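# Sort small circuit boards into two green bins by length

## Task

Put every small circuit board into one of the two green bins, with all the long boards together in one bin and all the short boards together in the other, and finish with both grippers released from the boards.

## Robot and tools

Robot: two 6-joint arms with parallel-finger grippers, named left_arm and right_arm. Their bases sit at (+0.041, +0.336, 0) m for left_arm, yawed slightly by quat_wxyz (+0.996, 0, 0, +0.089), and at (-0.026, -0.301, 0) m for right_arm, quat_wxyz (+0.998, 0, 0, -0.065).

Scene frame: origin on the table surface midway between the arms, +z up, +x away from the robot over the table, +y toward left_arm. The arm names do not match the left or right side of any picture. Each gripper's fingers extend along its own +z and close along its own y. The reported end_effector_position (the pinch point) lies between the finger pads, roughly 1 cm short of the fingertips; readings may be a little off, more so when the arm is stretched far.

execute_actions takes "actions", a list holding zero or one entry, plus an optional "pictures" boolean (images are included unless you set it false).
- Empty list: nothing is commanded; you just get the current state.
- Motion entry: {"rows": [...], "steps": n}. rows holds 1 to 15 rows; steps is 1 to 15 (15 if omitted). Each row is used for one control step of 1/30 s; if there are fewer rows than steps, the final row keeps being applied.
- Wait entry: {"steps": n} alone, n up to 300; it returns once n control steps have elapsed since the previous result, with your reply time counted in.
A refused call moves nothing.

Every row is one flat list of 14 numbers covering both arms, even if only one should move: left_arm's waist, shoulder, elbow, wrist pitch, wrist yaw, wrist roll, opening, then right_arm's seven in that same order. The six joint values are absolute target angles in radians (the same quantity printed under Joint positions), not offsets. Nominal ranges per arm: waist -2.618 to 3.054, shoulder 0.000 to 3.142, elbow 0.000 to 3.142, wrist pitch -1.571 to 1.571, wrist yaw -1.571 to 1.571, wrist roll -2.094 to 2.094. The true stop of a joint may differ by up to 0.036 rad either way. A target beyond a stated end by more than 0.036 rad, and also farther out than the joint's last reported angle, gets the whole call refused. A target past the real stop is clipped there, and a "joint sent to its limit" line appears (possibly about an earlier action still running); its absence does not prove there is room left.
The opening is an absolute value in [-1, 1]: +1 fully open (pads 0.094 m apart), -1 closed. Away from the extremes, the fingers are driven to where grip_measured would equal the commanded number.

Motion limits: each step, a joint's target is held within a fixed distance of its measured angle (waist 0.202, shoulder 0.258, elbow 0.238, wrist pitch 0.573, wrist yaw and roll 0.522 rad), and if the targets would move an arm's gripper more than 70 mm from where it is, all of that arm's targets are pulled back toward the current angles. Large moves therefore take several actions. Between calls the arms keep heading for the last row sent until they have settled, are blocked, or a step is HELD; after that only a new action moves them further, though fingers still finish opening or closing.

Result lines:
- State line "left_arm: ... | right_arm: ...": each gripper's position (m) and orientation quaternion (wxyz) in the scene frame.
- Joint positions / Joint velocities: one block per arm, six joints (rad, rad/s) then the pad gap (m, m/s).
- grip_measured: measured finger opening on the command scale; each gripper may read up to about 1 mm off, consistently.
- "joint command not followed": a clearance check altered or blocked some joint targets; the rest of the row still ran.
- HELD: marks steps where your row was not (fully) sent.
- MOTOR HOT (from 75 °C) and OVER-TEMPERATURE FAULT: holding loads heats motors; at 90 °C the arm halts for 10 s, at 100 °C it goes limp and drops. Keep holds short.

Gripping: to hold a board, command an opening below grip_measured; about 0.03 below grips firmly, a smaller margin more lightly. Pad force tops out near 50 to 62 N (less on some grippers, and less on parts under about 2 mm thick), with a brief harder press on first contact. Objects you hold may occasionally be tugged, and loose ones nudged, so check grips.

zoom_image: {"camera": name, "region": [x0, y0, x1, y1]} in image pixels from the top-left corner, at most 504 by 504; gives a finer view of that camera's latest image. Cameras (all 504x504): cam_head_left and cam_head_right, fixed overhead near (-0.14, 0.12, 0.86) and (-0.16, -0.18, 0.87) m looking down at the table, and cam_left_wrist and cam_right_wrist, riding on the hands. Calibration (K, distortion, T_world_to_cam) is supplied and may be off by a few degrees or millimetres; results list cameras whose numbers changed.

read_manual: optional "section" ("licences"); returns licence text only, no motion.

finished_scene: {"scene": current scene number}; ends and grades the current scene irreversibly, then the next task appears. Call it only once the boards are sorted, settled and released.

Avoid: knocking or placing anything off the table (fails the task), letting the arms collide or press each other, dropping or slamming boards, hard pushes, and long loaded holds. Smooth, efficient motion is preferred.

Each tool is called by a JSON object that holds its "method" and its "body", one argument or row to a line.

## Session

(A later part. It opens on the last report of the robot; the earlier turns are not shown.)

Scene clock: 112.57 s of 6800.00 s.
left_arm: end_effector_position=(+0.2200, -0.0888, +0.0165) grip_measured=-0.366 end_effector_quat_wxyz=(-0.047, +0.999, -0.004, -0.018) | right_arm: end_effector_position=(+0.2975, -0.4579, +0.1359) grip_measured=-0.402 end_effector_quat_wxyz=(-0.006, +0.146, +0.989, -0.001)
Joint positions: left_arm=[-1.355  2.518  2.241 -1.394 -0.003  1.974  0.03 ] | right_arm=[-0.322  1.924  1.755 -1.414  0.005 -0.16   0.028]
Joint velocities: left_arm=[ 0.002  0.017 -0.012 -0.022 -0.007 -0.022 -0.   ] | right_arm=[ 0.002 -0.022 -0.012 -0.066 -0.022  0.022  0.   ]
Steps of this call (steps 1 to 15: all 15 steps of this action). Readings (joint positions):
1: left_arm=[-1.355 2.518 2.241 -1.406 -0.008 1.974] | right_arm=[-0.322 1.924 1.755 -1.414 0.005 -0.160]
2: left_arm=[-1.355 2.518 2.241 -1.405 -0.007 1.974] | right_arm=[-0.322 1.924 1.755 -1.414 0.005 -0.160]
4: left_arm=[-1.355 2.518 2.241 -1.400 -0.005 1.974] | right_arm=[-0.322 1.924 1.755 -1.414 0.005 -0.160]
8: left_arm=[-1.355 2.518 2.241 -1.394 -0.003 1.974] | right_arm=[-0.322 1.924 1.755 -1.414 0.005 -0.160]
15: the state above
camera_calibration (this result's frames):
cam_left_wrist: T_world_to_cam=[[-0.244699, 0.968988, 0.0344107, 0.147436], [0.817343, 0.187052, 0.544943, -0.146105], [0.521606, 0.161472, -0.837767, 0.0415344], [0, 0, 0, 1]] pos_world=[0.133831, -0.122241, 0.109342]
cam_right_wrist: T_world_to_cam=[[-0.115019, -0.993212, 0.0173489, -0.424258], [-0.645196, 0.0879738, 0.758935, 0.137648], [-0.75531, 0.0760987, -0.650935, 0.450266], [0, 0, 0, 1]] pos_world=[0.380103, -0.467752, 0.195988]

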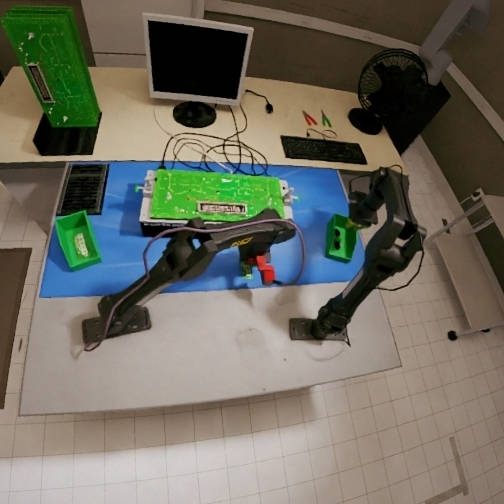

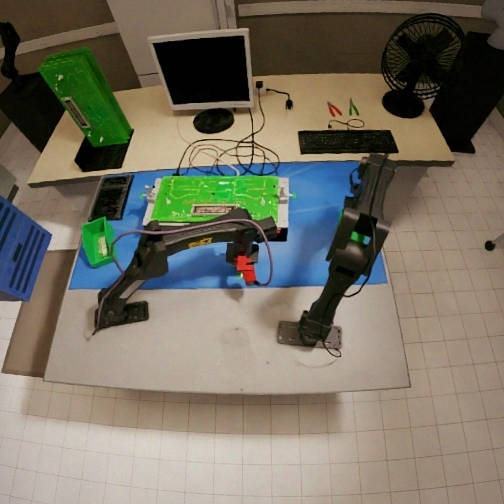

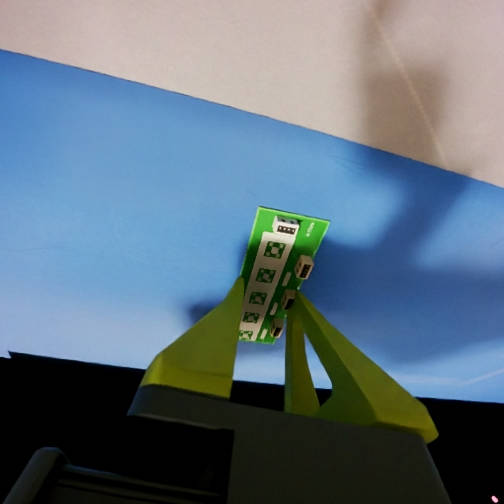

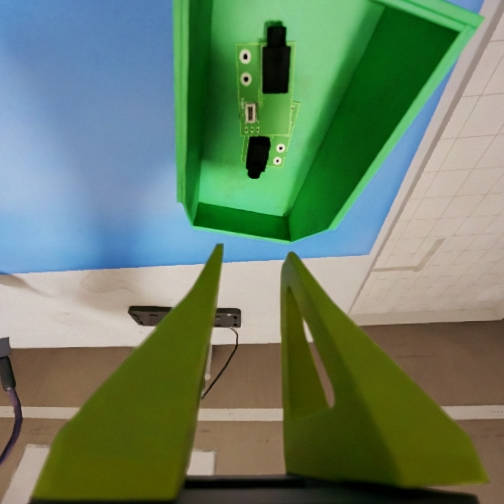

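Something gripped. Lift.

{"method": "execute_actions", "body": {
  "actions": [
    {"rows":[[-1.355,2.52,2.24,-1.40,0,1.97,-0.41,-0.33,1.9,1.75,-1.4,0,-0.15,-0.4],[-1.355,2.5,2.24,-1.40,0,1.97,-0.41,-0.33,1.9,1.75,-1.4,0,-0.15,-0.4],[-1.355,2.48,2.24,-1.40,0,1.97,-0.41,-0.33,1.9,1.75,-1.4,0,-0.15,-0.4],[-1.355,2.46,2.23,-1.40,0,1.97,-0.41,-0.33,1.9,1.75,-1.4,0,-0.15,-0.4],[-1.355,2.43,2.22,-1.40,0,1.97,-0.41,-0.33,1.9,1.75,-1.4,0,-0.15,-0.4],[-1.355,2.40,2.2,-1.40,0,1.97,-0.41,-0.33,1.9,1.75,-1.4,0,-0.15,-0.4]]}
  ]
}}

Scene clock: 114.00 s of 6800.00 s.
left_arm: end_effector_position=(+0.2217, -0.0911, +0.0636) grip_measured=-0.407 end_effector_quat_wxyz=(-0.005, +1.000, -0.004, +0.001) | right_arm: end_effector_position=(+0.2975, -0.4579, +0.1359) grip_measured=-0.402 end_effector_quat_wxyz=(-0.006, +0.146, +0.989, -0.001)
Joint positions: left_arm=[-1.355  2.4    2.219 -1.399 -0.007  1.973  0.028] | right_arm=[-0.322  1.924  1.755 -1.414  0.005 -0.16   0.028]
Joint velocities: left_arm=[ 0.007  0.012  0.002 -0.051  0.007 -0.051  0.   ] | right_arm=[ 0.002  0.007 -0.002  0.007 -0.051 -0.037 -0.   ]
Steps of this call (steps 1 to 15: the robot went on to your last target; steps 16 to 28: nothing new was sent; steps 29 to 43: all 15 steps of this action). Readings (joint positions):
29: left_arm=[-1.355 2.517 2.241 -1.394 -0.003 1.974] | right_arm=[-0.322 1.924 1.755 -1.414 0.005 -0.160]
30: left_arm=[-1.355 2.515 2.241 -1.397 -0.004 1.973] | right_arm=[-0.322 1.924 1.755 -1.414 0.005 -0.160]
32: left_arm=[-1.355 2.499 2.241 -1.402 -0.006 1.973] | right_arm=[-0.322 1.924 1.755 -1.414 0.005 -0.160]
36: left_arm=[-1.355 2.441 2.219 -1.399 -0.007 1.973] | right_arm=[-0.322 1.924 1.755 -1.414 0.005 -0.160]
43: the state above
camera_calibration (this result's frames):
cam_left_wrist: T_world_to_cam=[[-0.244828, 0.967973, -0.0555587, 0.154154], [0.795817, 0.233356, 0.558766, -0.164577], [0.553836, 0.0925868, -0.827462, 0.0663352], [0, 0, 0, 1]] pos_world=[0.131975, -0.116954, 0.155414]
cam_right_wrist: T_world_to_cam=[[-0.115019, -0.993212, 0.0173489, -0.424258], [-0.645196, 0.0879738, 0.758935, 0.137648], [-0.75531, 0.0760987, -0.650935, 0.450266], [0, 0, 0, 1]] pos_world=[0.380103, -0.467752, 0.195988]

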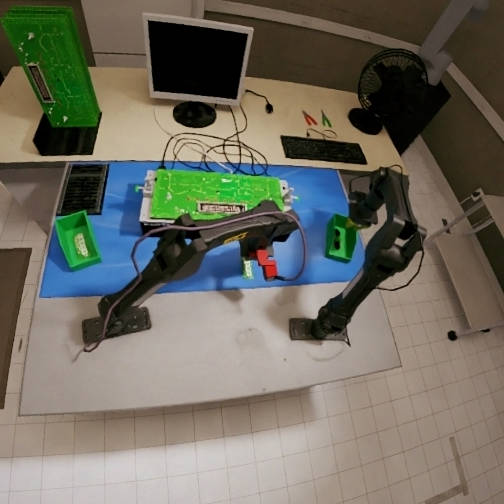

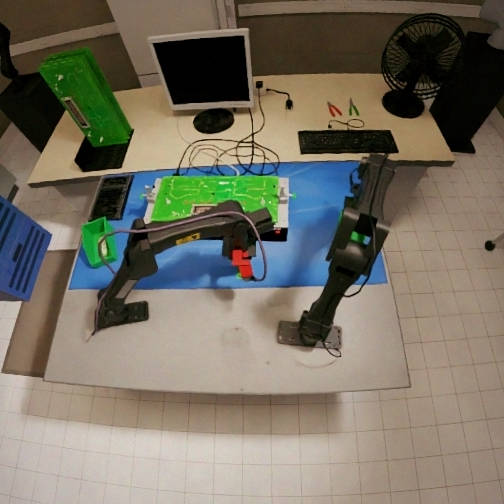

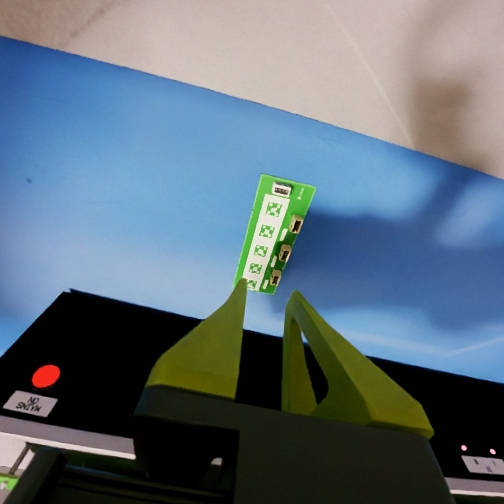

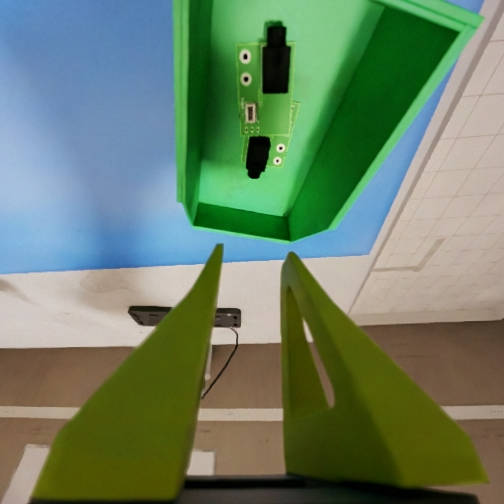

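{"method": "execute_actions", "body": {
  "actions": [
    {"rows":[[-1.355,2.39,2.17,-1.36,0,2.02,-0.2,-0.33,1.9,1.75,-1.4,0,-0.15,-0.4],[-1.355,2.39,2.13,-1.32,0,2.05,0,-0.33,1.9,1.75,-1.4,0,-0.15,-0.4],[-1.355,2.39,2.09,-1.29,0,2.05,0,-0.33,1.9,1.75,-1.4,0,-0.15,-0.4]]}
  ],
  "pictures": false
}}

{"method": "execute_actions", "body": {
  "actions": [
    {"rows":[[-1.355,2.41,2.10,-1.295,0,2.05,0,-0.33,1.9,1.75,-1.4,0,-0.15,-0.4],[-1.355,2.42,2.10,-1.295,0,2.05,0,-0.33,1.9,1.75,-1.4,0,-0.15,-0.4],[-1.355,2.43,2.10,-1.295,0,2.05,0,-0.33,1.9,1.75,-1.4,0,-0.15,-0.4],[-1.355,2.44,2.10,-1.295,0,2.05,0,-0.33,1.9,1.75,-1.4,0,-0.15,-0.4],[-1.355,2.45,2.10,-1.295,0,2.05,0,-0.33,1.9,1.75,-1.4,0,-0.15,-0.4],[-1.355,2.46,2.10,-1.295,0,2.05,0,-0.33,1.9,1.75,-1.4,0,-0.15,-0.4],[-1.355,2.47,2.10,-1.295,0,2.05,0,-0.33,1.9,1.75,-1.4,0,-0.15,-0.4],[-1.355,2.49,2.10,-1.295,0,2.05,0,-0.33,1.9,1.75,-1.4,0,-0.15,-0.4]]}
  ]
}}

Scene clock: 116.37 s of 6800.00 s.
left_arm: end_effector_position=(+0.2197, -0.0863, +0.0359) grip_measured=-0.003 end_effector_quat_wxyz=(-0.013, +0.999, -0.037, -0.002) | right_arm: end_effector_position=(+0.2975, -0.4579, +0.1359) grip_measured=-0.402 end_effector_quat_wxyz=(-0.006, +0.146, +0.989, -0.001)
Joint positions: left_arm=[-1.355  2.395  2.101 -1.303 -0.007  2.039  0.047] | right_arm=[-0.322  1.924  1.755 -1.414  0.005 -0.16   0.028]
Joint velocities: left_arm=[-0.012  0.002  0.002 -0.037 -0.037 -0.037 -0.001] | right_arm=[ 0.007 -0.002  0.002 -0.007  0.022  0.037  0.   ]
Steps of this call (steps 1 to 15: the robot went on to your last target; steps 16 to 56: nothing new was sent; steps 57 to 71: all 15 steps of this action). Readings (joint positions):
57: left_arm=[-1.355 2.399 2.214 -1.394 -0.007 1.979] | right_arm=[-0.322 1.924 1.755 -1.414 0.005 -0.160]
58: left_arm=[-1.355 2.396 2.199 -1.380 -0.007 1.990] | right_arm=[-0.322 1.924 1.755 -1.414 0.005 -0.160]
60: left_arm=[-1.355 2.389 2.150 -1.347 -0.007 2.009] | right_arm=[-0.322 1.924 1.755 -1.414 0.005 -0.160]
64: left_arm=[-1.355 2.395 2.103 -1.324 -0.007 2.028] | right_arm=[-0.322 1.924 1.755 -1.414 0.005 -0.160]
71: the state above

Scene clock: 116.87 s of 6800.00 s.
left_arm: end_effector_position=(+0.2188, -0.0845, +0.0159) grip_measured=-0.003 end_effector_quat_wxyz=(-0.031, +0.999, -0.038, -0.011) | right_arm: end_effector_position=(+0.2975, -0.4579, +0.1359) grip_measured=-0.402 end_effector_quat_wxyz=(-0.006, +0.146, +0.989, -0.001)
Joint positions: left_arm=[-1.355  2.443  2.105 -1.298 -0.006  2.042  0.047] | right_arm=[-0.322  1.924  1.755 -1.414  0.005 -0.16   0.028]
Joint velocities: left_arm=[ 0.002 -0.007 -0.002  0.007 -0.022  0.066  0.001] | right_arm=[ 0.002  0.002  0.002  0.022 -0.022  0.037 -0.   ]
Steps of this call (steps 1 to 15: all 15 steps of this action). Readings (joint positions):
1: left_arm=[-1.355 2.395 2.101 -1.302 -0.007 2.039] | right_arm=[-0.322 1.924 1.755 -1.414 0.005 -0.160]
2: left_arm=[-1.355 2.396 2.101 -1.301 -0.007 2.040] | right_arm=[-0.322 1.924 1.755 -1.414 0.005 -0.160]
4: left_arm=[-1.355 2.403 2.101 -1.301 -0.007 2.041] | right_arm=[-0.322 1.924 1.755 -1.414 0.005 -0.160]
8: left_arm=[-1.355 2.440 2.101 -1.300 -0.006 2.041] | right_arm=[-0.322 1.924 1.755 -1.414 0.005 -0.160]
15: the state above
camera_calibration (this result's frames):
cam_left_wrist: T_world_to_cam=[[-0.178528, 0.983935, -0.000248418, 0.130305], [0.822744, 0.14942, 0.548421, -0.150011], [0.539648, 0.0977042, -0.836202, 0.0316042], [0, 0, 0, 1]] pos_world=[0.129629, -0.108885, 0.108729]
cam_right_wrist: T_world_to_cam=[[-0.115019, -0.993212, 0.0173489, -0.424258], [-0.645196, 0.0879738, 0.758935, 0.137648], [-0.75531, 0.0760987, -0.650935, 0.450266], [0, 0, 0, 1]] pos_world=[0.380103, -0.467752, 0.195988]

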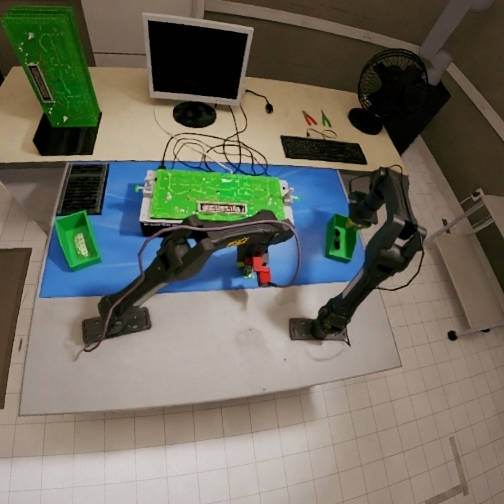

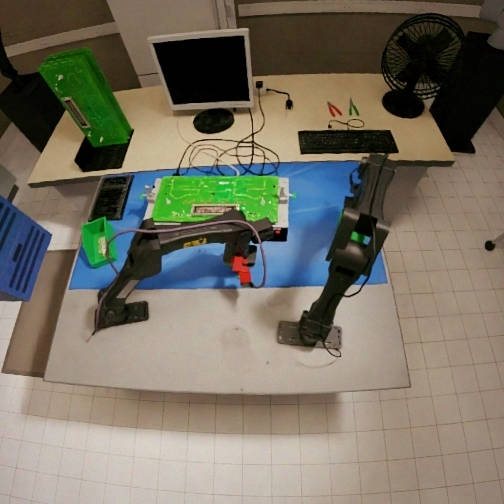

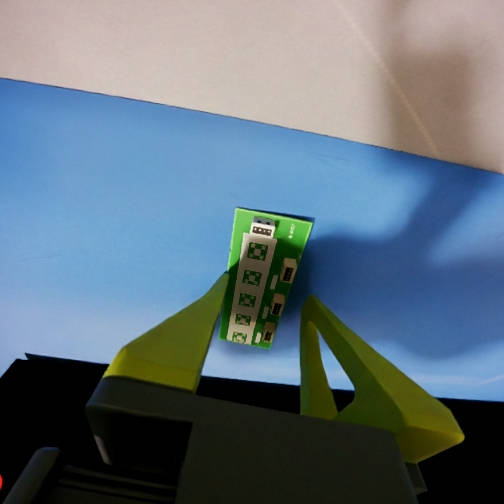

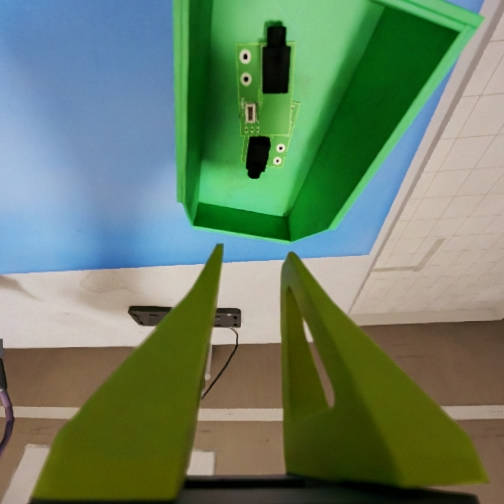

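{"method": "execute_actions", "body": {
  "actions": [
    {"rows":[[-1.355,2.49,2.10,-1.295,0,2.05,-0.05,-0.33,1.9,1.75,-1.4,0,-0.15,-0.4],[-1.355,2.49,2.10,-1.295,0,2.05,-0.1,-0.33,1.9,1.75,-1.4,0,-0.15,-0.4],[-1.355,2.49,2.10,-1.295,0,2.05,-0.15,-0.33,1.9,1.75,-1.4,0,-0.15,-0.4],[-1.355,2.49,2.10,-1.295,0,2.05,-0.2,-0.33,1.9,1.75,-1.4,0,-0.15,-0.4],[-1.355,2.49,2.10,-1.295,0,2.05,-0.25,-0.33,1.9,1.75,-1.4,0,-0.15,-0.4],[-1.355,2.49,2.10,-1.295,0,2.05,-0.3,-0.33,1.9,1.75,-1.4,0,-0.15,-0.4],[-1.355,2.49,2.10,-1.295,0,2.05,-0.34,-0.33,1.9,1.75,-1.4,0,-0.15,-0.4],[-1.355,2.49,2.10,-1.295,0,2.05,-0.39,-0.33,1.9,1.75,-1.4,0,-0.15,-0.4]]}
  ]
}}

Scene clock: 118.83 s of 6800.00 s.
left_arm: end_effector_position=(+0.2187, -0.0882, +0.0157) grip_measured=-0.385 end_effector_quat_wxyz=(-0.023, +0.999, -0.039, -0.012) | right_arm: end_effector_position=(+0.2975, -0.4579, +0.1359) grip_measured=-0.402 end_effector_quat_wxyz=(-0.006, +0.146, +0.989, -0.001)
Joint positions: left_arm=[-1.355  2.443  2.105 -1.284  0.002  2.043  0.029] | right_arm=[-0.322  1.924  1.755 -1.414  0.005 -0.16   0.028]
Joint velocities: left_arm=[ 0.002  0.002  0.007 -0.051  0.007 -0.051  0.   ] | right_arm=[-0.007 -0.007 -0.002  0.022  0.081  0.022 -0.001]
Steps of this call (steps 1 to 15: the robot went on to your last target; steps 16 to 44: nothing new was sent; steps 45 to 59: all 15 steps of this action). Readings (joint positions):
45: left_arm=[-1.355 2.443 2.105 -1.296 -0.005 2.042] | right_arm=[-0.322 1.924 1.755 -1.414 0.005 -0.160]
46: left_arm=[-1.355 2.443 2.105 -1.293 -0.004 2.042] | right_arm=[-0.322 1.924 1.755 -1.414 0.005 -0.160]
48: left_arm=[-1.355 2.443 2.105 -1.286 0.001 2.042] | right_arm=[-0.322 1.924 1.755 -1.414 0.005 -0.160]
52: left_arm=[-1.355 2.443 2.105 -1.281 0.005 2.042] | right_arm=[-0.322 1.924 1.755 -1.414 0.005 -0.160]
59: the state above
camera_calibration (this result's frames):
cam_left_wrist: T_world_to_cam=[[-0.177902, 0.983927, -0.0154674, 0.134056], [0.824219, 0.157576, 0.543906, -0.148818], [0.537601, 0.0840134, -0.839004, 0.03112], [0, 0, 0, 1]] pos_world=[0.129778, -0.111066, 0.109127]
cam_right_wrist: T_world_to_cam=[[-0.115019, -0.993212, 0.0173489, -0.424258], [-0.645196, 0.0879738, 0.758935, 0.137648], [-0.75531, 0.0760987, -0.650935, 0.450266], [0, 0, 0, 1]] pos_world=[0.380103, -0.467752, 0.195988]

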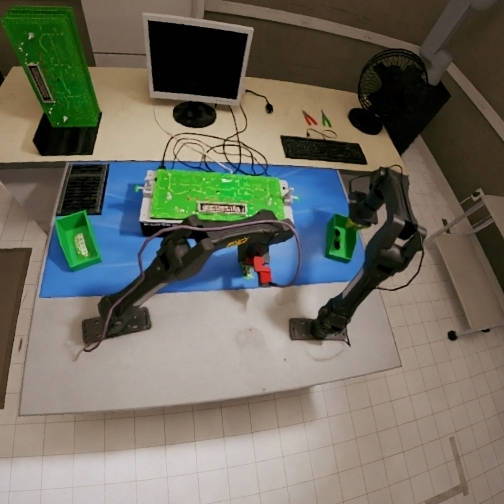

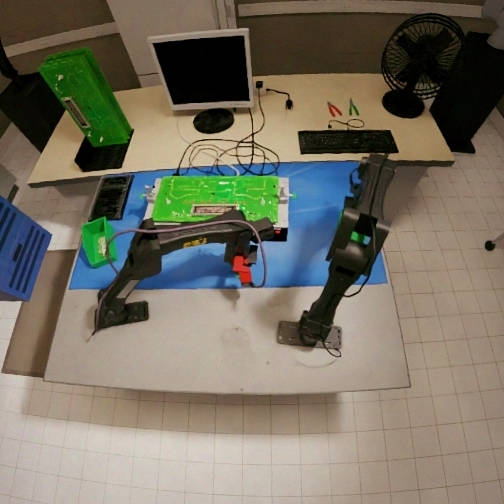

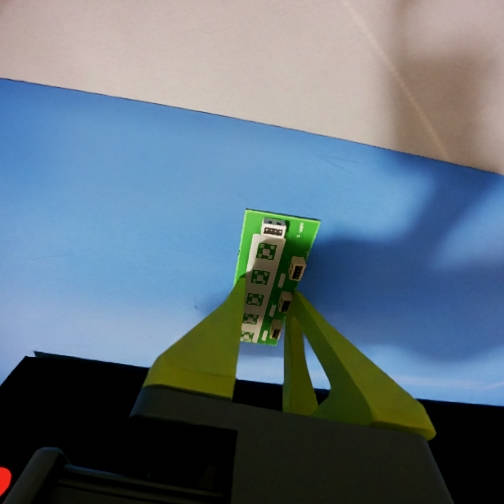

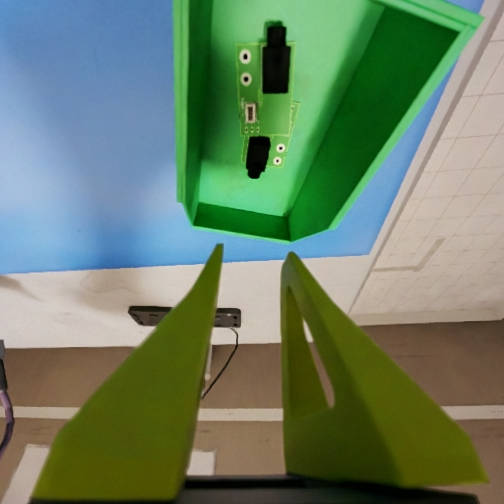

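{"method": "execute_actions", "body": {
  "actions": [
    {"rows":[[-1.355,2.40,2.10,-1.28,0,2.05,-0.39,-0.33,1.9,1.75,-1.4,0,-0.15,-0.4],[-1.355,2.40,2.10,-1.28,0,2.05,-0.39,-0.33,1.9,1.75,-1.4,0,-0.15,-0.4],[-1.355,2.40,2.10,-1.28,0,2.05,-0.39,-0.33,1.9,1.75,-1.4,0,-0.15,-0.4],[-1.355,2.40,2.10,-1.28,0,2.05,0,-0.33,1.9,1.75,-1.4,0,-0.15,-0.4],[-1.355,2.40,2.10,-1.28,0,2.05,0,-0.33,1.9,1.75,-1.4,0,-0.15,-0.4],[-1.355,2.40,2.10,-1.28,0,2.05,0,-0.33,1.9,1.75,-1.4,0,-0.15,-0.4],[-1.355,2.40,2.10,-1.28,0,2.05,0,-0.33,1.9,1.75,-1.4,0,-0.15,-0.4],[-1.355,2.43,2.10,-1.28,0,2.05,0,-0.33,1.9,1.75,-1.4,0,-0.15,-0.4],[-1.355,2.45,2.10,-1.28,0,2.05,0,-0.33,1.9,1.75,-1.4,0,-0.15,-0.4],[-1.355,2.47,2.10,-1.28,0,2.05,0,-0.33,1.9,1.75,-1.4,0,-0.15,-0.4],[-1.355,2.49,2.10,-1.28,0,2.05,0,-0.33,1.9,1.75,-1.4,0,-0.15,-0.4]]}
  ]
}}

{"method": "execute_actions", "body": {
  "actions": [
    {"rows":[[-1.355,2.49,2.10,-1.28,0,2.05,0,-0.33,1.9,1.75,-1.4,0,-0.15,-0.4],[-1.355,2.49,2.10,-1.28,0,2.05,-0.05,-0.33,1.9,1.75,-1.4,0,-0.15,-0.4],[-1.355,2.49,2.10,-1.28,0,2.05,-0.1,-0.33,1.9,1.75,-1.4,0,-0.15,-0.4],[-1.355,2.49,2.10,-1.28,0,2.05,-0.15,-0.33,1.9,1.75,-1.4,0,-0.15,-0.4],[-1.355,2.49,2.10,-1.28,0,2.05,-0.2,-0.33,1.9,1.75,-1.4,0,-0.15,-0.4],[-1.355,2.49,2.10,-1.28,0,2.05,-0.25,-0.33,1.9,1.75,-1.4,0,-0.15,-0.4],[-1.355,2.49,2.10,-1.28,0,2.05,-0.3,-0.33,1.9,1.75,-1.4,0,-0.15,-0.4],[-1.355,2.49,2.10,-1.28,0,2.05,-0.34,-0.33,1.9,1.75,-1.4,0,-0.15,-0.4],[-1.355,2.49,2.10,-1.28,0,2.05,-0.39,-0.33,1.9,1.75,-1.4,0,-0.15,-0.4]]}
  ]
}}

Scene clock: 121.43 s of 6800.00 s.
left_arm: end_effector_position=(+0.2203, -0.0891, +0.0156) grip_measured=-0.003 end_effector_quat_wxyz=(-0.022, +0.999, -0.039, -0.008) | right_arm: end_effector_position=(+0.2975, -0.4579, +0.1359) grip_measured=-0.402 end_effector_quat_wxyz=(-0.006, +0.146, +0.989, -0.001)
Joint positions: left_arm=[-1.355  2.445  2.108 -1.281 -0.004  2.043  0.047] | right_arm=[-0.322  1.924  1.755 -1.414  0.005 -0.16   0.028]
Joint velocities: left_arm=[ 0.007  0.144 -0.007  0.037  0.051 -0.007 -0.   ] | right_arm=[ 0.002 -0.012 -0.002  0.037  0.051  0.066  0.   ]
Steps of this call (steps 1 to 15: the robot went on to your last target; steps 16 to 63: nothing new was sent; steps 64 to 78: all 15 steps of this action). Readings (joint positions):
64: left_arm=[-1.355 2.436 2.105 -1.283 0.002 2.043] | right_arm=[-0.322 1.924 1.755 -1.414 0.005 -0.160]
65: left_arm=[-1.355 2.432 2.105 -1.284 0.001 2.043] | right_arm=[-0.322 1.924 1.755 -1.414 0.005 -0.160]
67: left_arm=[-1.355 2.423 2.105 -1.283 -0.002 2.043] | right_arm=[-0.322 1.924 1.755 -1.414 0.005 -0.160]
71: left_arm=[-1.355 2.414 2.105 -1.283 -0.004 2.043] | right_arm=[-0.322 1.924 1.755 -1.414 0.005 -0.160]
78: the state above
camera_calibration (this result's frames):
cam_left_wrist: T_world_to_cam=[[-0.177111, 0.984021, -0.0182611, 0.13506], [0.820376, 0.157856, 0.549604, -0.149087], [0.543705, 0.08236, -0.835226, 0.0286887], [0, 0, 0, 1]] pos_world=[0.13063, -0.11173, 0.108367]
cam_right_wrist: T_world_to_cam=[[-0.115019, -0.993212, 0.0173489, -0.424258], [-0.645196, 0.0879738, 0.758935, 0.137648], [-0.75531, 0.0760987, -0.650935, 0.450266], [0, 0, 0, 1]] pos_world=[0.380103, -0.467752, 0.195988]

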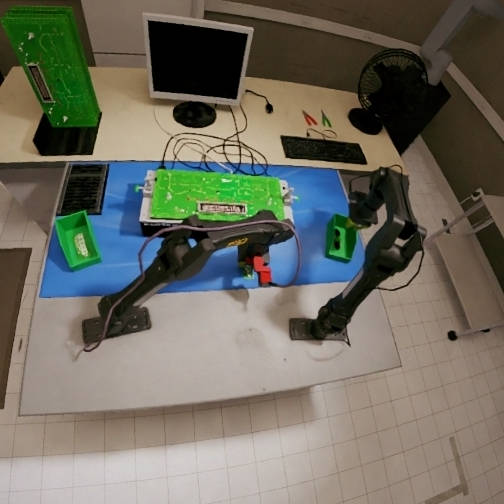

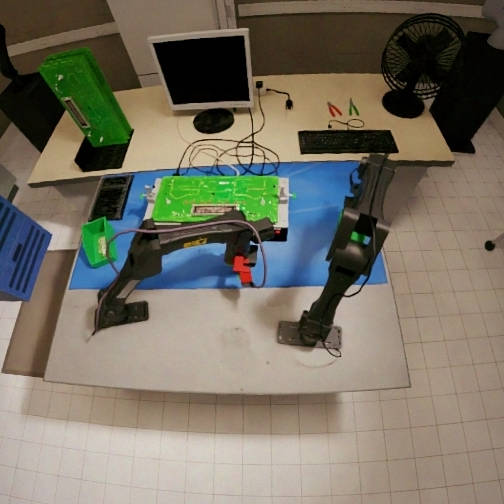

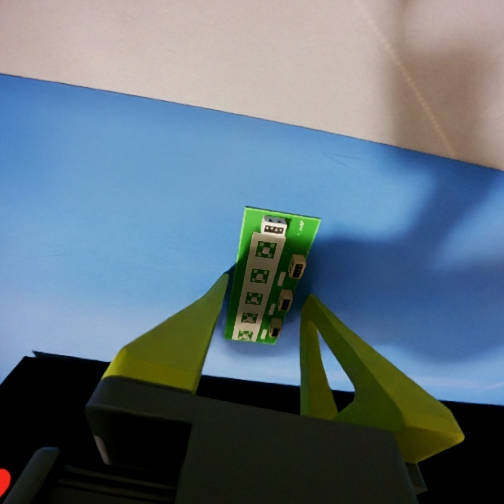

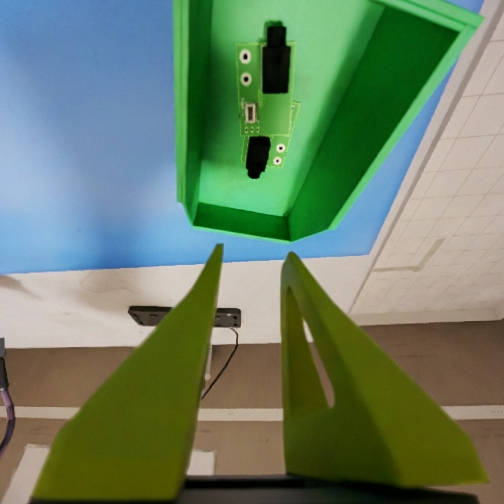

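Scene clock: 121.93 s of 6800.00 s.
left_arm: end_effector_position=(+0.2209, -0.0922, +0.0161) grip_measured=-0.387 end_effector_quat_wxyz=(-0.015, +0.999, -0.040, -0.006) | right_arm: end_effector_position=(+0.2975, -0.4579, +0.1359) grip_measured=-0.402 end_effector_quat_wxyz=(-0.006, +0.146, +0.989, -0.001)
Joint positions: left_arm=[-1.355  2.443  2.108 -1.269 -0.001  2.044  0.029] | right_arm=[-0.322  1.924  1.755 -1.414  0.005 -0.16   0.028]
Joint velocities: left_arm=[ 0.002 -0.002 -0.002  0.037 -0.051  0.022 -0.   ] | right_arm=[-0.002  0.007 -0.012  0.007 -0.007  0.022  0.001]
Steps of this call (steps 1 to 15: all 15 steps of this action). Readings (joint positions):
1: left_arm=[-1.355 2.445 2.108 -1.281 -0.004 2.043] | right_arm=[-0.322 1.924 1.755 -1.414 0.005 -0.160]
2: left_arm=[-1.355 2.445 2.108 -1.280 -0.003 2.043] | right_arm=[-0.322 1.924 1.755 -1.414 0.005 -0.160]
4: left_arm=[-1.355 2.445 2.108 -1.276 -0.002 2.043] | right_arm=[-0.322 1.924 1.755 -1.414 0.005 -0.160]
8: left_arm=[-1.355 2.445 2.108 -1.264 0.004 2.044] | right_arm=[-0.322 1.924 1.755 -1.414 0.005 -0.160]
15: the state above
camera_calibration (this result's frames):
cam_left_wrist: T_world_to_cam=[[-0.175627, 0.983943, -0.0317947, 0.138101], [0.81897, 0.16395, 0.549917, -0.148572], [0.5463, 0.0705412, -0.834614, 0.02738], [0, 0, 0, 1]] pos_world=[0.130972, -0.113457, 0.108945]
cam_right_wrist: T_world_to_cam=[[-0.115019, -0.993212, 0.0173489, -0.424258], [-0.645196, 0.0879738, 0.758935, 0.137648], [-0.75531, 0.0760987, -0.650935, 0.450266], [0, 0, 0, 1]] pos_world=[0.380103, -0.467752, 0.195988]

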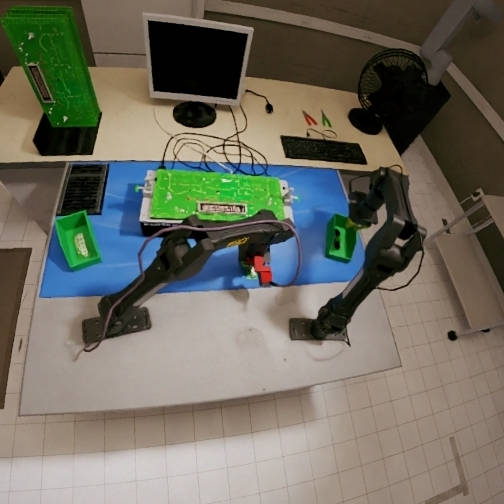

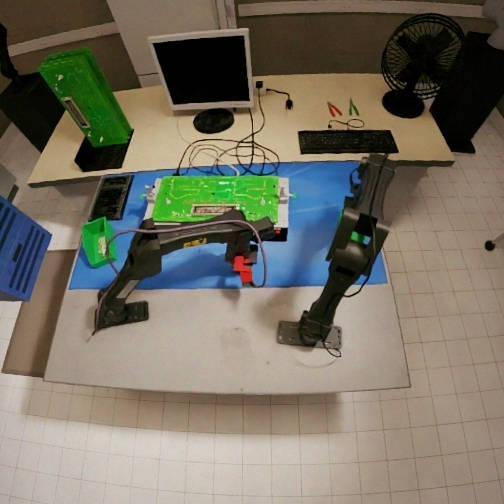

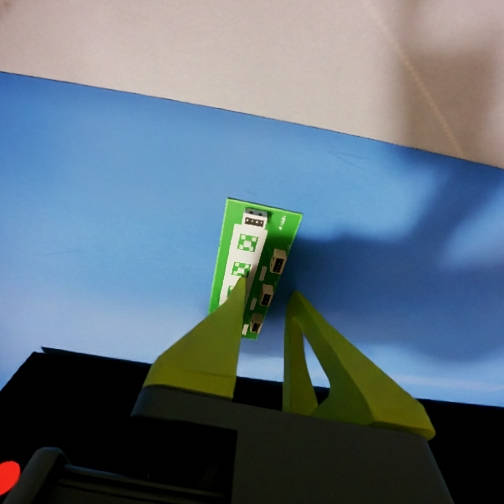

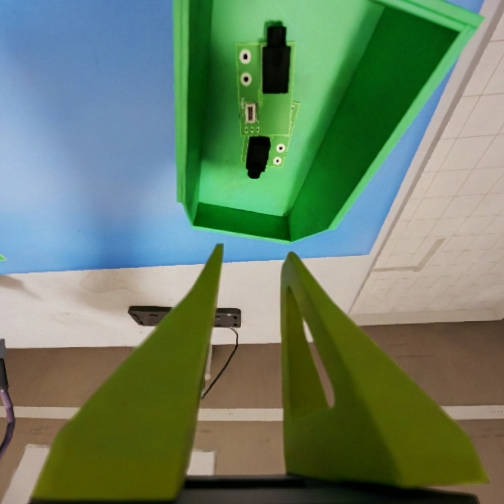

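{"method": "execute_actions", "body": {
  "actions": [
    {"rows":[[-1.355,2.39,2.10,-1.275,0,2.05,-0.39,-0.33,1.9,1.75,-1.4,0,-0.15,-0.4],[-1.355,2.39,2.10,-1.275,0,2.05,-0.39,-0.33,1.9,1.75,-1.4,0,-0.15,-0.4],[-1.355,2.39,2.10,-1.275,0,2.05,-0.39,-0.33,1.9,1.75,-1.4,0,-0.15,-0.4],[-1.38,2.39,2.10,-1.275,0,2.0,-0.5,-0.33,1.9,1.75,-1.4,0,-0.15,-0.4],[-1.41,2.39,2.10,-1.275,0,1.97,-0.5,-0.33,1.9,1.75,-1.4,0,-0.15,-0.4],[-1.44,2.39,2.10,-1.275,0,1.94,-0.5,-0.33,1.9,1.75,-1.4,0,-0.15,-0.4],[-1.46,2.39,2.10,-1.275,0,1.94,-0.5,-0.33,1.9,1.75,-1.4,0,-0.15,-0.4]]}
  ],
  "pictures": false
}}

{"method": "execute_actions", "body": {
  "actions": [
    {"rows":[[-1.46,2.41,2.10,-1.275,0,1.94,-0.5,-0.33,1.9,1.75,-1.4,0,-0.15,-0.4],[-1.46,2.42,2.10,-1.275,0,1.94,-0.5,-0.33,1.9,1.75,-1.4,0,-0.15,-0.4],[-1.46,2.43,2.10,-1.275,0,1.94,-0.5,-0.33,1.9,1.75,-1.4,0,-0.15,-0.4],[-1.46,2.44,2.10,-1.275,0,1.94,-0.5,-0.33,1.9,1.75,-1.4,0,-0.15,-0.4],[-1.46,2.45,2.10,-1.275,0,1.94,-0.5,-0.33,1.9,1.75,-1.4,0,-0.15,-0.4],[-1.46,2.46,2.10,-1.275,0,1.94,-0.5,-0.33,1.9,1.75,-1.4,0,-0.15,-0.4]]}
  ]
}}

Scene clock: 127.13 s of 6800.00 s.
left_arm: end_effector_position=(+0.1676, -0.1149, +0.0351) grip_measured=-0.497 end_effector_quat_wxyz=(+0.003, +0.998, -0.058, +0.004) | right_arm: end_effector_position=(+0.2975, -0.4579, +0.1359) grip_measured=-0.402 end_effector_quat_wxyz=(-0.006, +0.146, +0.989, -0.001)
Joint positions: left_arm=[-1.481  2.401  2.108 -1.269 -0.006  1.956  0.024] | right_arm=[-0.322  1.924  1.755 -1.414  0.005 -0.16   0.028]
Joint velocities: left_arm=[ 0.042 -0.007  0.002 -0.037  0.022 -0.081 -0.   ] | right_arm=[-0.017  0.007 -0.002 -0.007 -0.081 -0.037 -0.001]
Steps of this call (steps 1 to 15: the robot went on to your last target; steps 16 to 90: nothing new was sent; then 1.70 s passed at rest; steps 91 to 105: all 15 steps of this action). Readings (joint positions):
91: left_arm=[-1.355 2.436 2.108 -1.268 -0.001 2.044] | right_arm=[-0.322 1.924 1.755 -1.414 0.005 -0.160]
92: left_arm=[-1.355 2.432 2.108 -1.270 -0.002 2.044] | right_arm=[-0.322 1.924 1.755 -1.414 0.005 -0.160]
94: left_arm=[-1.356 2.419 2.108 -1.269 -0.004 2.039] | right_arm=[-0.322 1.924 1.755 -1.414 0.005 -0.160]
98: left_arm=[-1.402 2.402 2.108 -1.269 -0.014 1.990] | right_arm=[-0.322 1.924 1.755 -1.414 0.005 -0.160]
105: the state above

Scene clock: 127.63 s of 6800.00 s.
left_arm: end_effector_position=(+0.1748, -0.1090, +0.0168) grip_measured=-0.497 end_effector_quat_wxyz=(-0.016, +0.999, -0.045, -0.002) | right_arm: end_effector_position=(+0.2975, -0.4579, +0.1359) grip_measured=-0.402 end_effector_quat_wxyz=(-0.006, +0.146, +0.989, -0.001)
Joint positions: left_arm=[-1.463  2.442  2.108 -1.269 -0.007  1.948  0.024] | right_arm=[-0.322  1.924  1.755 -1.414  0.005 -0.16   0.028]
Joint velocities: left_arm=[ 0.002 -0.002  0.007  0.022 -0.022 -0.022 -0.001] | right_arm=[ 0.002  0.007 -0.012 -0.022  0.007 -0.022  0.001]
Steps of this call (steps 1 to 15: all 15 steps of this action). Readings (joint positions):
1: left_arm=[-1.478 2.401 2.108 -1.269 -0.006 1.955] | right_arm=[-0.322 1.924 1.755 -1.414 0.005 -0.160]
2: left_arm=[-1.475 2.401 2.108 -1.269 -0.006 1.953] | right_arm=[-0.322 1.924 1.755 -1.414 0.005 -0.160]
4: left_arm=[-1.468 2.404 2.108 -1.269 -0.006 1.951] | right_arm=[-0.322 1.924 1.755 -1.414 0.005 -0.160]
8: left_arm=[-1.463 2.434 2.108 -1.269 -0.007 1.949] | right_arm=[-0.322 1.924 1.755 -1.414 0.005 -0.160]
15: the state above
camera_calibration (this result's frames):
cam_left_wrist: T_world_to_cam=[[-0.164179, 0.985894, -0.0325313, 0.144781], [0.815511, 0.154212, 0.557818, -0.109013], [0.554966, 0.0650524, -0.829325, 0.0521246], [0, 0, 0, 1]] pos_world=[0.0837434, -0.129318, 0.108747]
cam_right_wrist: T_world_to_cam=[[-0.115019, -0.993212, 0.0173489, -0.424258], [-0.645196, 0.0879738, 0.758935, 0.137648], [-0.75531, 0.0760987, -0.650935, 0.450266], [0, 0, 0, 1]] pos_world=[0.380103, -0.467752, 0.195988]

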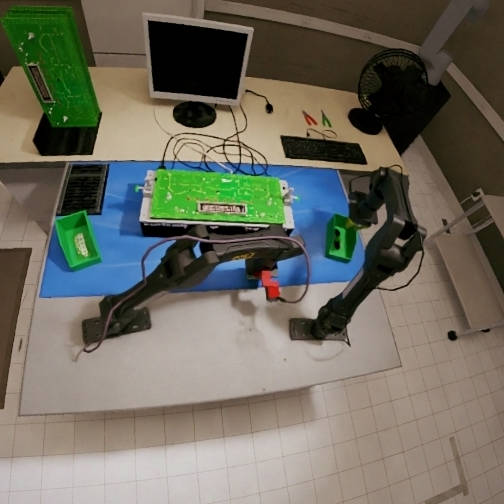

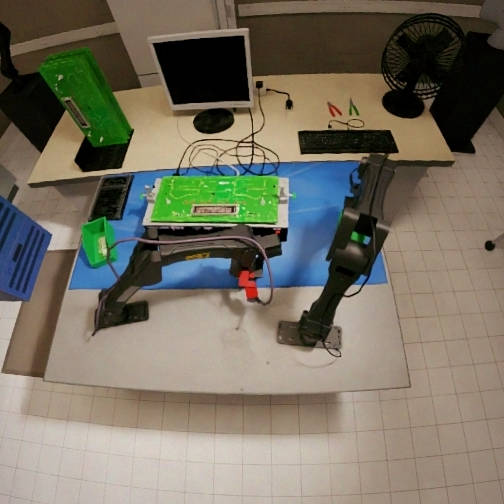

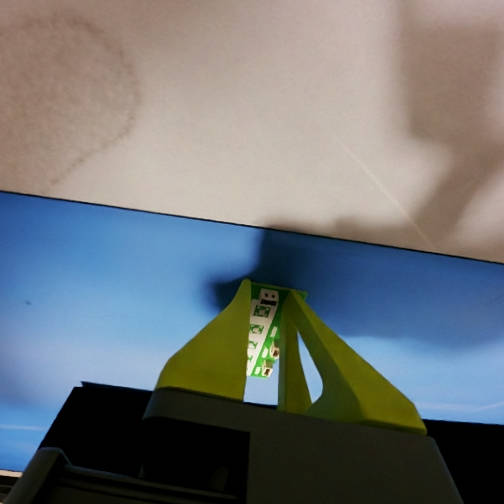

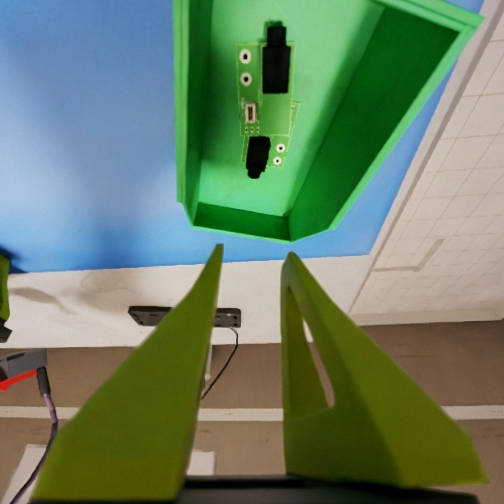

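{"method": "execute_actions", "body": {
  "actions": [
    {"rows":[[-1.46,2.46,2.10,-1.275,0,1.94,-0.6,-0.33,1.9,1.75,-1.4,0,-0.15,-0.4],[-1.46,2.46,2.10,-1.275,0,1.94,-0.7,-0.33,1.9,1.75,-1.4,0,-0.15,-0.4],[-1.46,2.46,2.10,-1.275,0,1.94,-0.78,-0.33,1.9,1.75,-1.4,0,-0.15,-0.4],[-1.46,2.46,2.10,-1.275,0,1.94,-0.86,-0.33,1.9,1.75,-1.4,0,-0.15,-0.4]],"steps":12}
  ]
}}

Scene clock: 128.77 s of 6800.00 s.
left_arm: end_effector_position=(+0.1749, -0.1075, +0.0169) grip_measured=-0.843 end_effector_quat_wxyz=(-0.019, +0.999, -0.044, -0.002) | right_arm: end_effector_position=(+0.2975, -0.4579, +0.1359) grip_measured=-0.402 end_effector_quat_wxyz=(-0.006, +0.146, +0.989, -0.001)
Joint positions: left_arm=[-1.463  2.442  2.108 -1.274 -0.009  1.946  0.007] | right_arm=[-0.322  1.924  1.755 -1.414  0.005 -0.16   0.028]
Joint velocities: left_arm=[-0.012 -0.012 -0.007  0.007  0.007 -0.022 -0.   ] | right_arm=[ 0.007 -0.017 -0.012 -0.007 -0.051  0.007 -0.001]
Steps of this call (steps 1 to 15: the robot went on to your last target; steps 16 to 22: nothing new was sent; steps 23 to 34: all 12 steps of this action). Readings (joint positions):
23: left_arm=[-1.463 2.442 2.108 -1.268 -0.007 1.947] | right_arm=[-0.322 1.924 1.755 -1.414 0.005 -0.160]
24: left_arm=[-1.463 2.442 2.108 -1.267 -0.007 1.947] | right_arm=[-0.322 1.924 1.755 -1.414 0.005 -0.160]
26: left_arm=[-1.463 2.442 2.108 -1.274 -0.009 1.947] | right_arm=[-0.322 1.924 1.755 -1.414 0.005 -0.160]
30: left_arm=[-1.463 2.442 2.108 -1.274 -0.009 1.946] | right_arm=[-0.322 1.924 1.755 -1.414 0.005 -0.160]
34: the state above
camera_calibration (this result's frames):
cam_left_wrist: T_world_to_cam=[[-0.165607, 0.985822, -0.027007, 0.143551], [0.815086, 0.152239, 0.558979, -0.109515], [0.555165, 0.070558, -0.828742, 0.0525538], [0, 0, 0, 1]] pos_world=[0.0838613, -0.128552, 0.108647]
cam_right_wrist: T_world_to_cam=[[-0.115019, -0.993212, 0.0173489, -0.424258], [-0.645196, 0.0879738, 0.758935, 0.137648], [-0.75531, 0.0760987, -0.650935, 0.450266], [0, 0, 0, 1]] pos_world=[0.380103, -0.467752, 0.195988]

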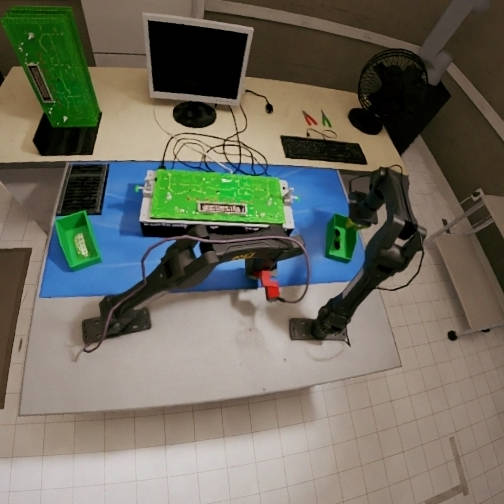

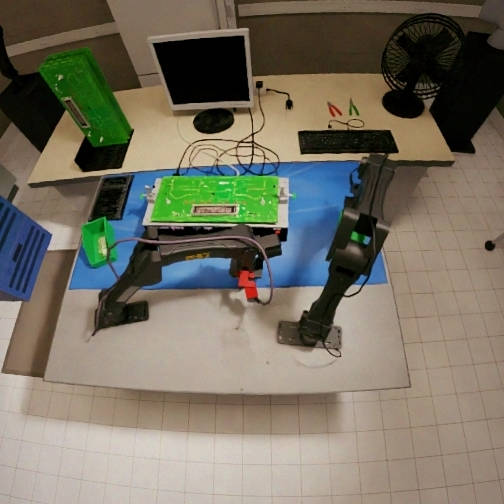

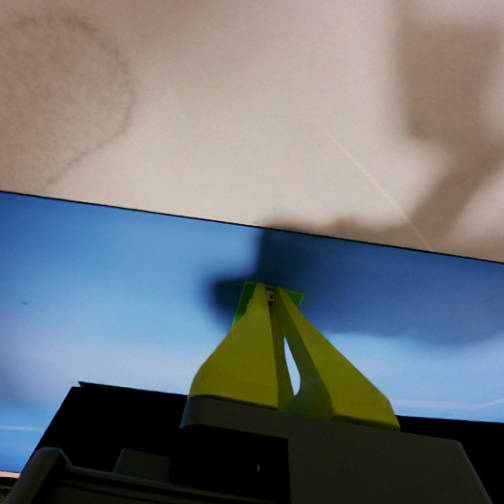

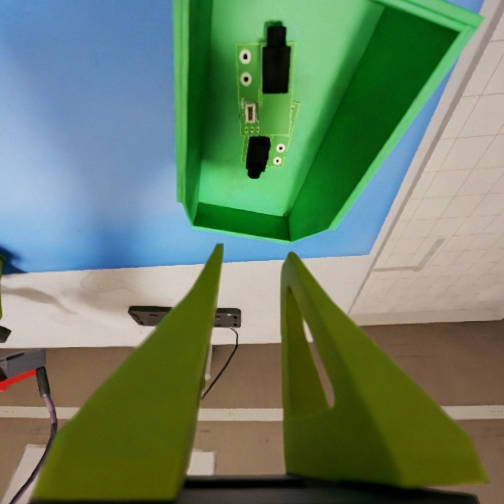

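{"method": "execute_actions", "body": {
  "actions": [
    {"rows":[[-1.46,2.44,2.10,-1.275,0,1.94,-0.875,-0.33,1.9,1.75,-1.4,0,-0.15,-0.4],[-1.46,2.43,2.10,-1.275,0,1.94,-0.875,-0.33,1.9,1.75,-1.4,0,-0.15,-0.4],[-1.46,2.42,2.10,-1.275,0,1.94,-0.875,-0.33,1.9,1.75,-1.4,0,-0.15,-0.4],[-1.46,2.40,2.10,-1.28,0,1.94,-0.875,-0.33,1.9,1.75,-1.4,0,-0.15,-0.4],[-1.46,2.38,2.10,-1.29,0,1.94,-0.875,-0.33,1.9,1.75,-1.4,0,-0.15,-0.4]]}
  ]
}}

Scene clock: 130.17 s of 6800.00 s.
left_arm: end_effector_position=(+0.1763, -0.1121, +0.0404) grip_measured=-0.850 end_effector_quat_wxyz=(+0.006, +0.999, -0.044, +0.007) | right_arm: end_effector_position=(+0.2975, -0.4579, +0.1359) grip_measured=-0.402 end_effector_quat_wxyz=(-0.006, +0.146, +0.989, -0.001)
Joint positions: left_arm=[-1.463  2.389  2.108 -1.274 -0.009  1.946  0.007] | right_arm=[-0.322  1.924  1.755 -1.414  0.005 -0.16   0.028]
Joint velocities: left_arm=[-0.007  0.007 -0.002 -0.022  0.081  0.007  0.001] | right_arm=[-0.007  0.002 -0.012 -0.066 -0.066 -0.051 -0.   ]
Steps of this call (steps 1 to 15: the robot went on to your last target; steps 16 to 27: nothing new was sent; steps 28 to 42: all 15 steps of this action). Readings (joint positions):
28: left_arm=[-1.463 2.442 2.108 -1.274 -0.009 1.946] | right_arm=[-0.322 1.924 1.755 -1.414 0.005 -0.160]
29: left_arm=[-1.463 2.441 2.108 -1.274 -0.009 1.946] | right_arm=[-0.322 1.924 1.755 -1.414 0.005 -0.160]
31: left_arm=[-1.463 2.438 2.108 -1.274 -0.009 1.946] | right_arm=[-0.322 1.924 1.755 -1.414 0.005 -0.160]
35: left_arm=[-1.463 2.413 2.108 -1.274 -0.009 1.946] | right_arm=[-0.322 1.924 1.755 -1.414 0.005 -0.160]
42: the state above
camera_calibration (this result's frames):
cam_left_wrist: T_world_to_cam=[[-0.164817, 0.98314, -0.0791892, 0.150564], [0.806733, 0.180563, 0.562653, -0.118547], [0.567466, 0.02885, -0.822892, 0.0645161], [0, 0, 0, 1]] pos_world=[0.0838407, -0.128482, 0.131714]
cam_right_wrist: T_world_to_cam=[[-0.115019, -0.993212, 0.0173489, -0.424258], [-0.645196, 0.0879738, 0.758935, 0.137648], [-0.75531, 0.0760987, -0.650935, 0.450266], [0, 0, 0, 1]] pos_world=[0.380103, -0.467752, 0.195988]

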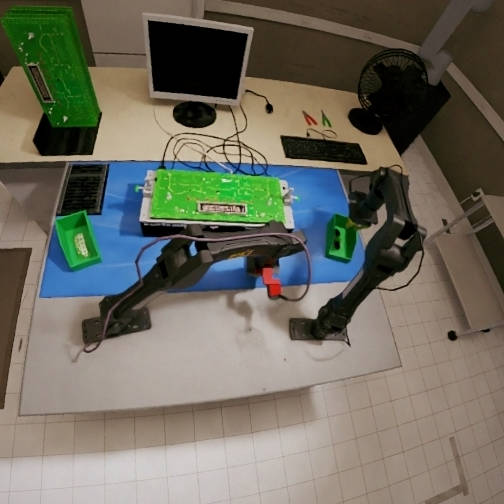

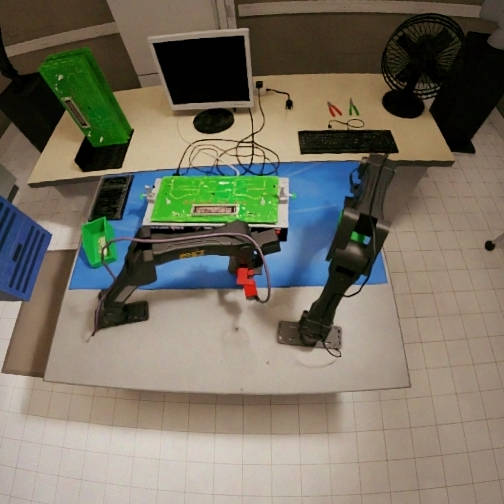

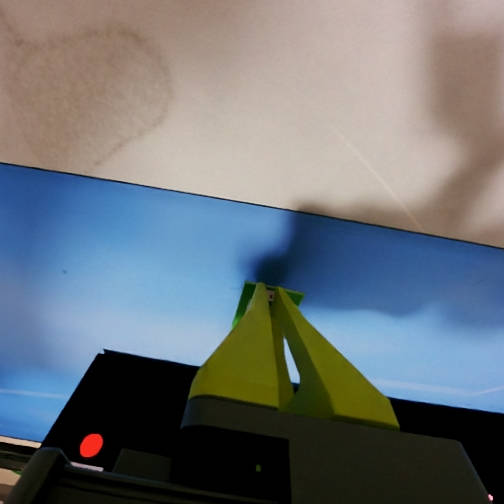

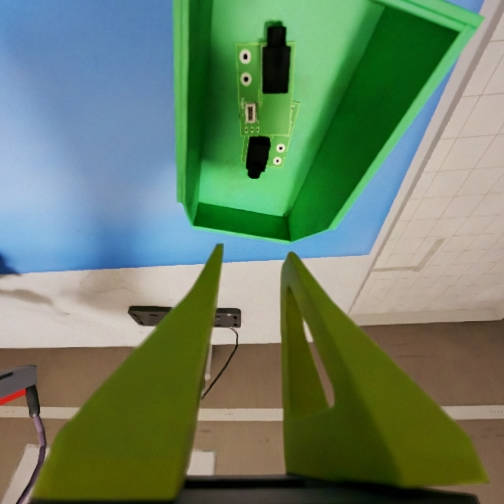

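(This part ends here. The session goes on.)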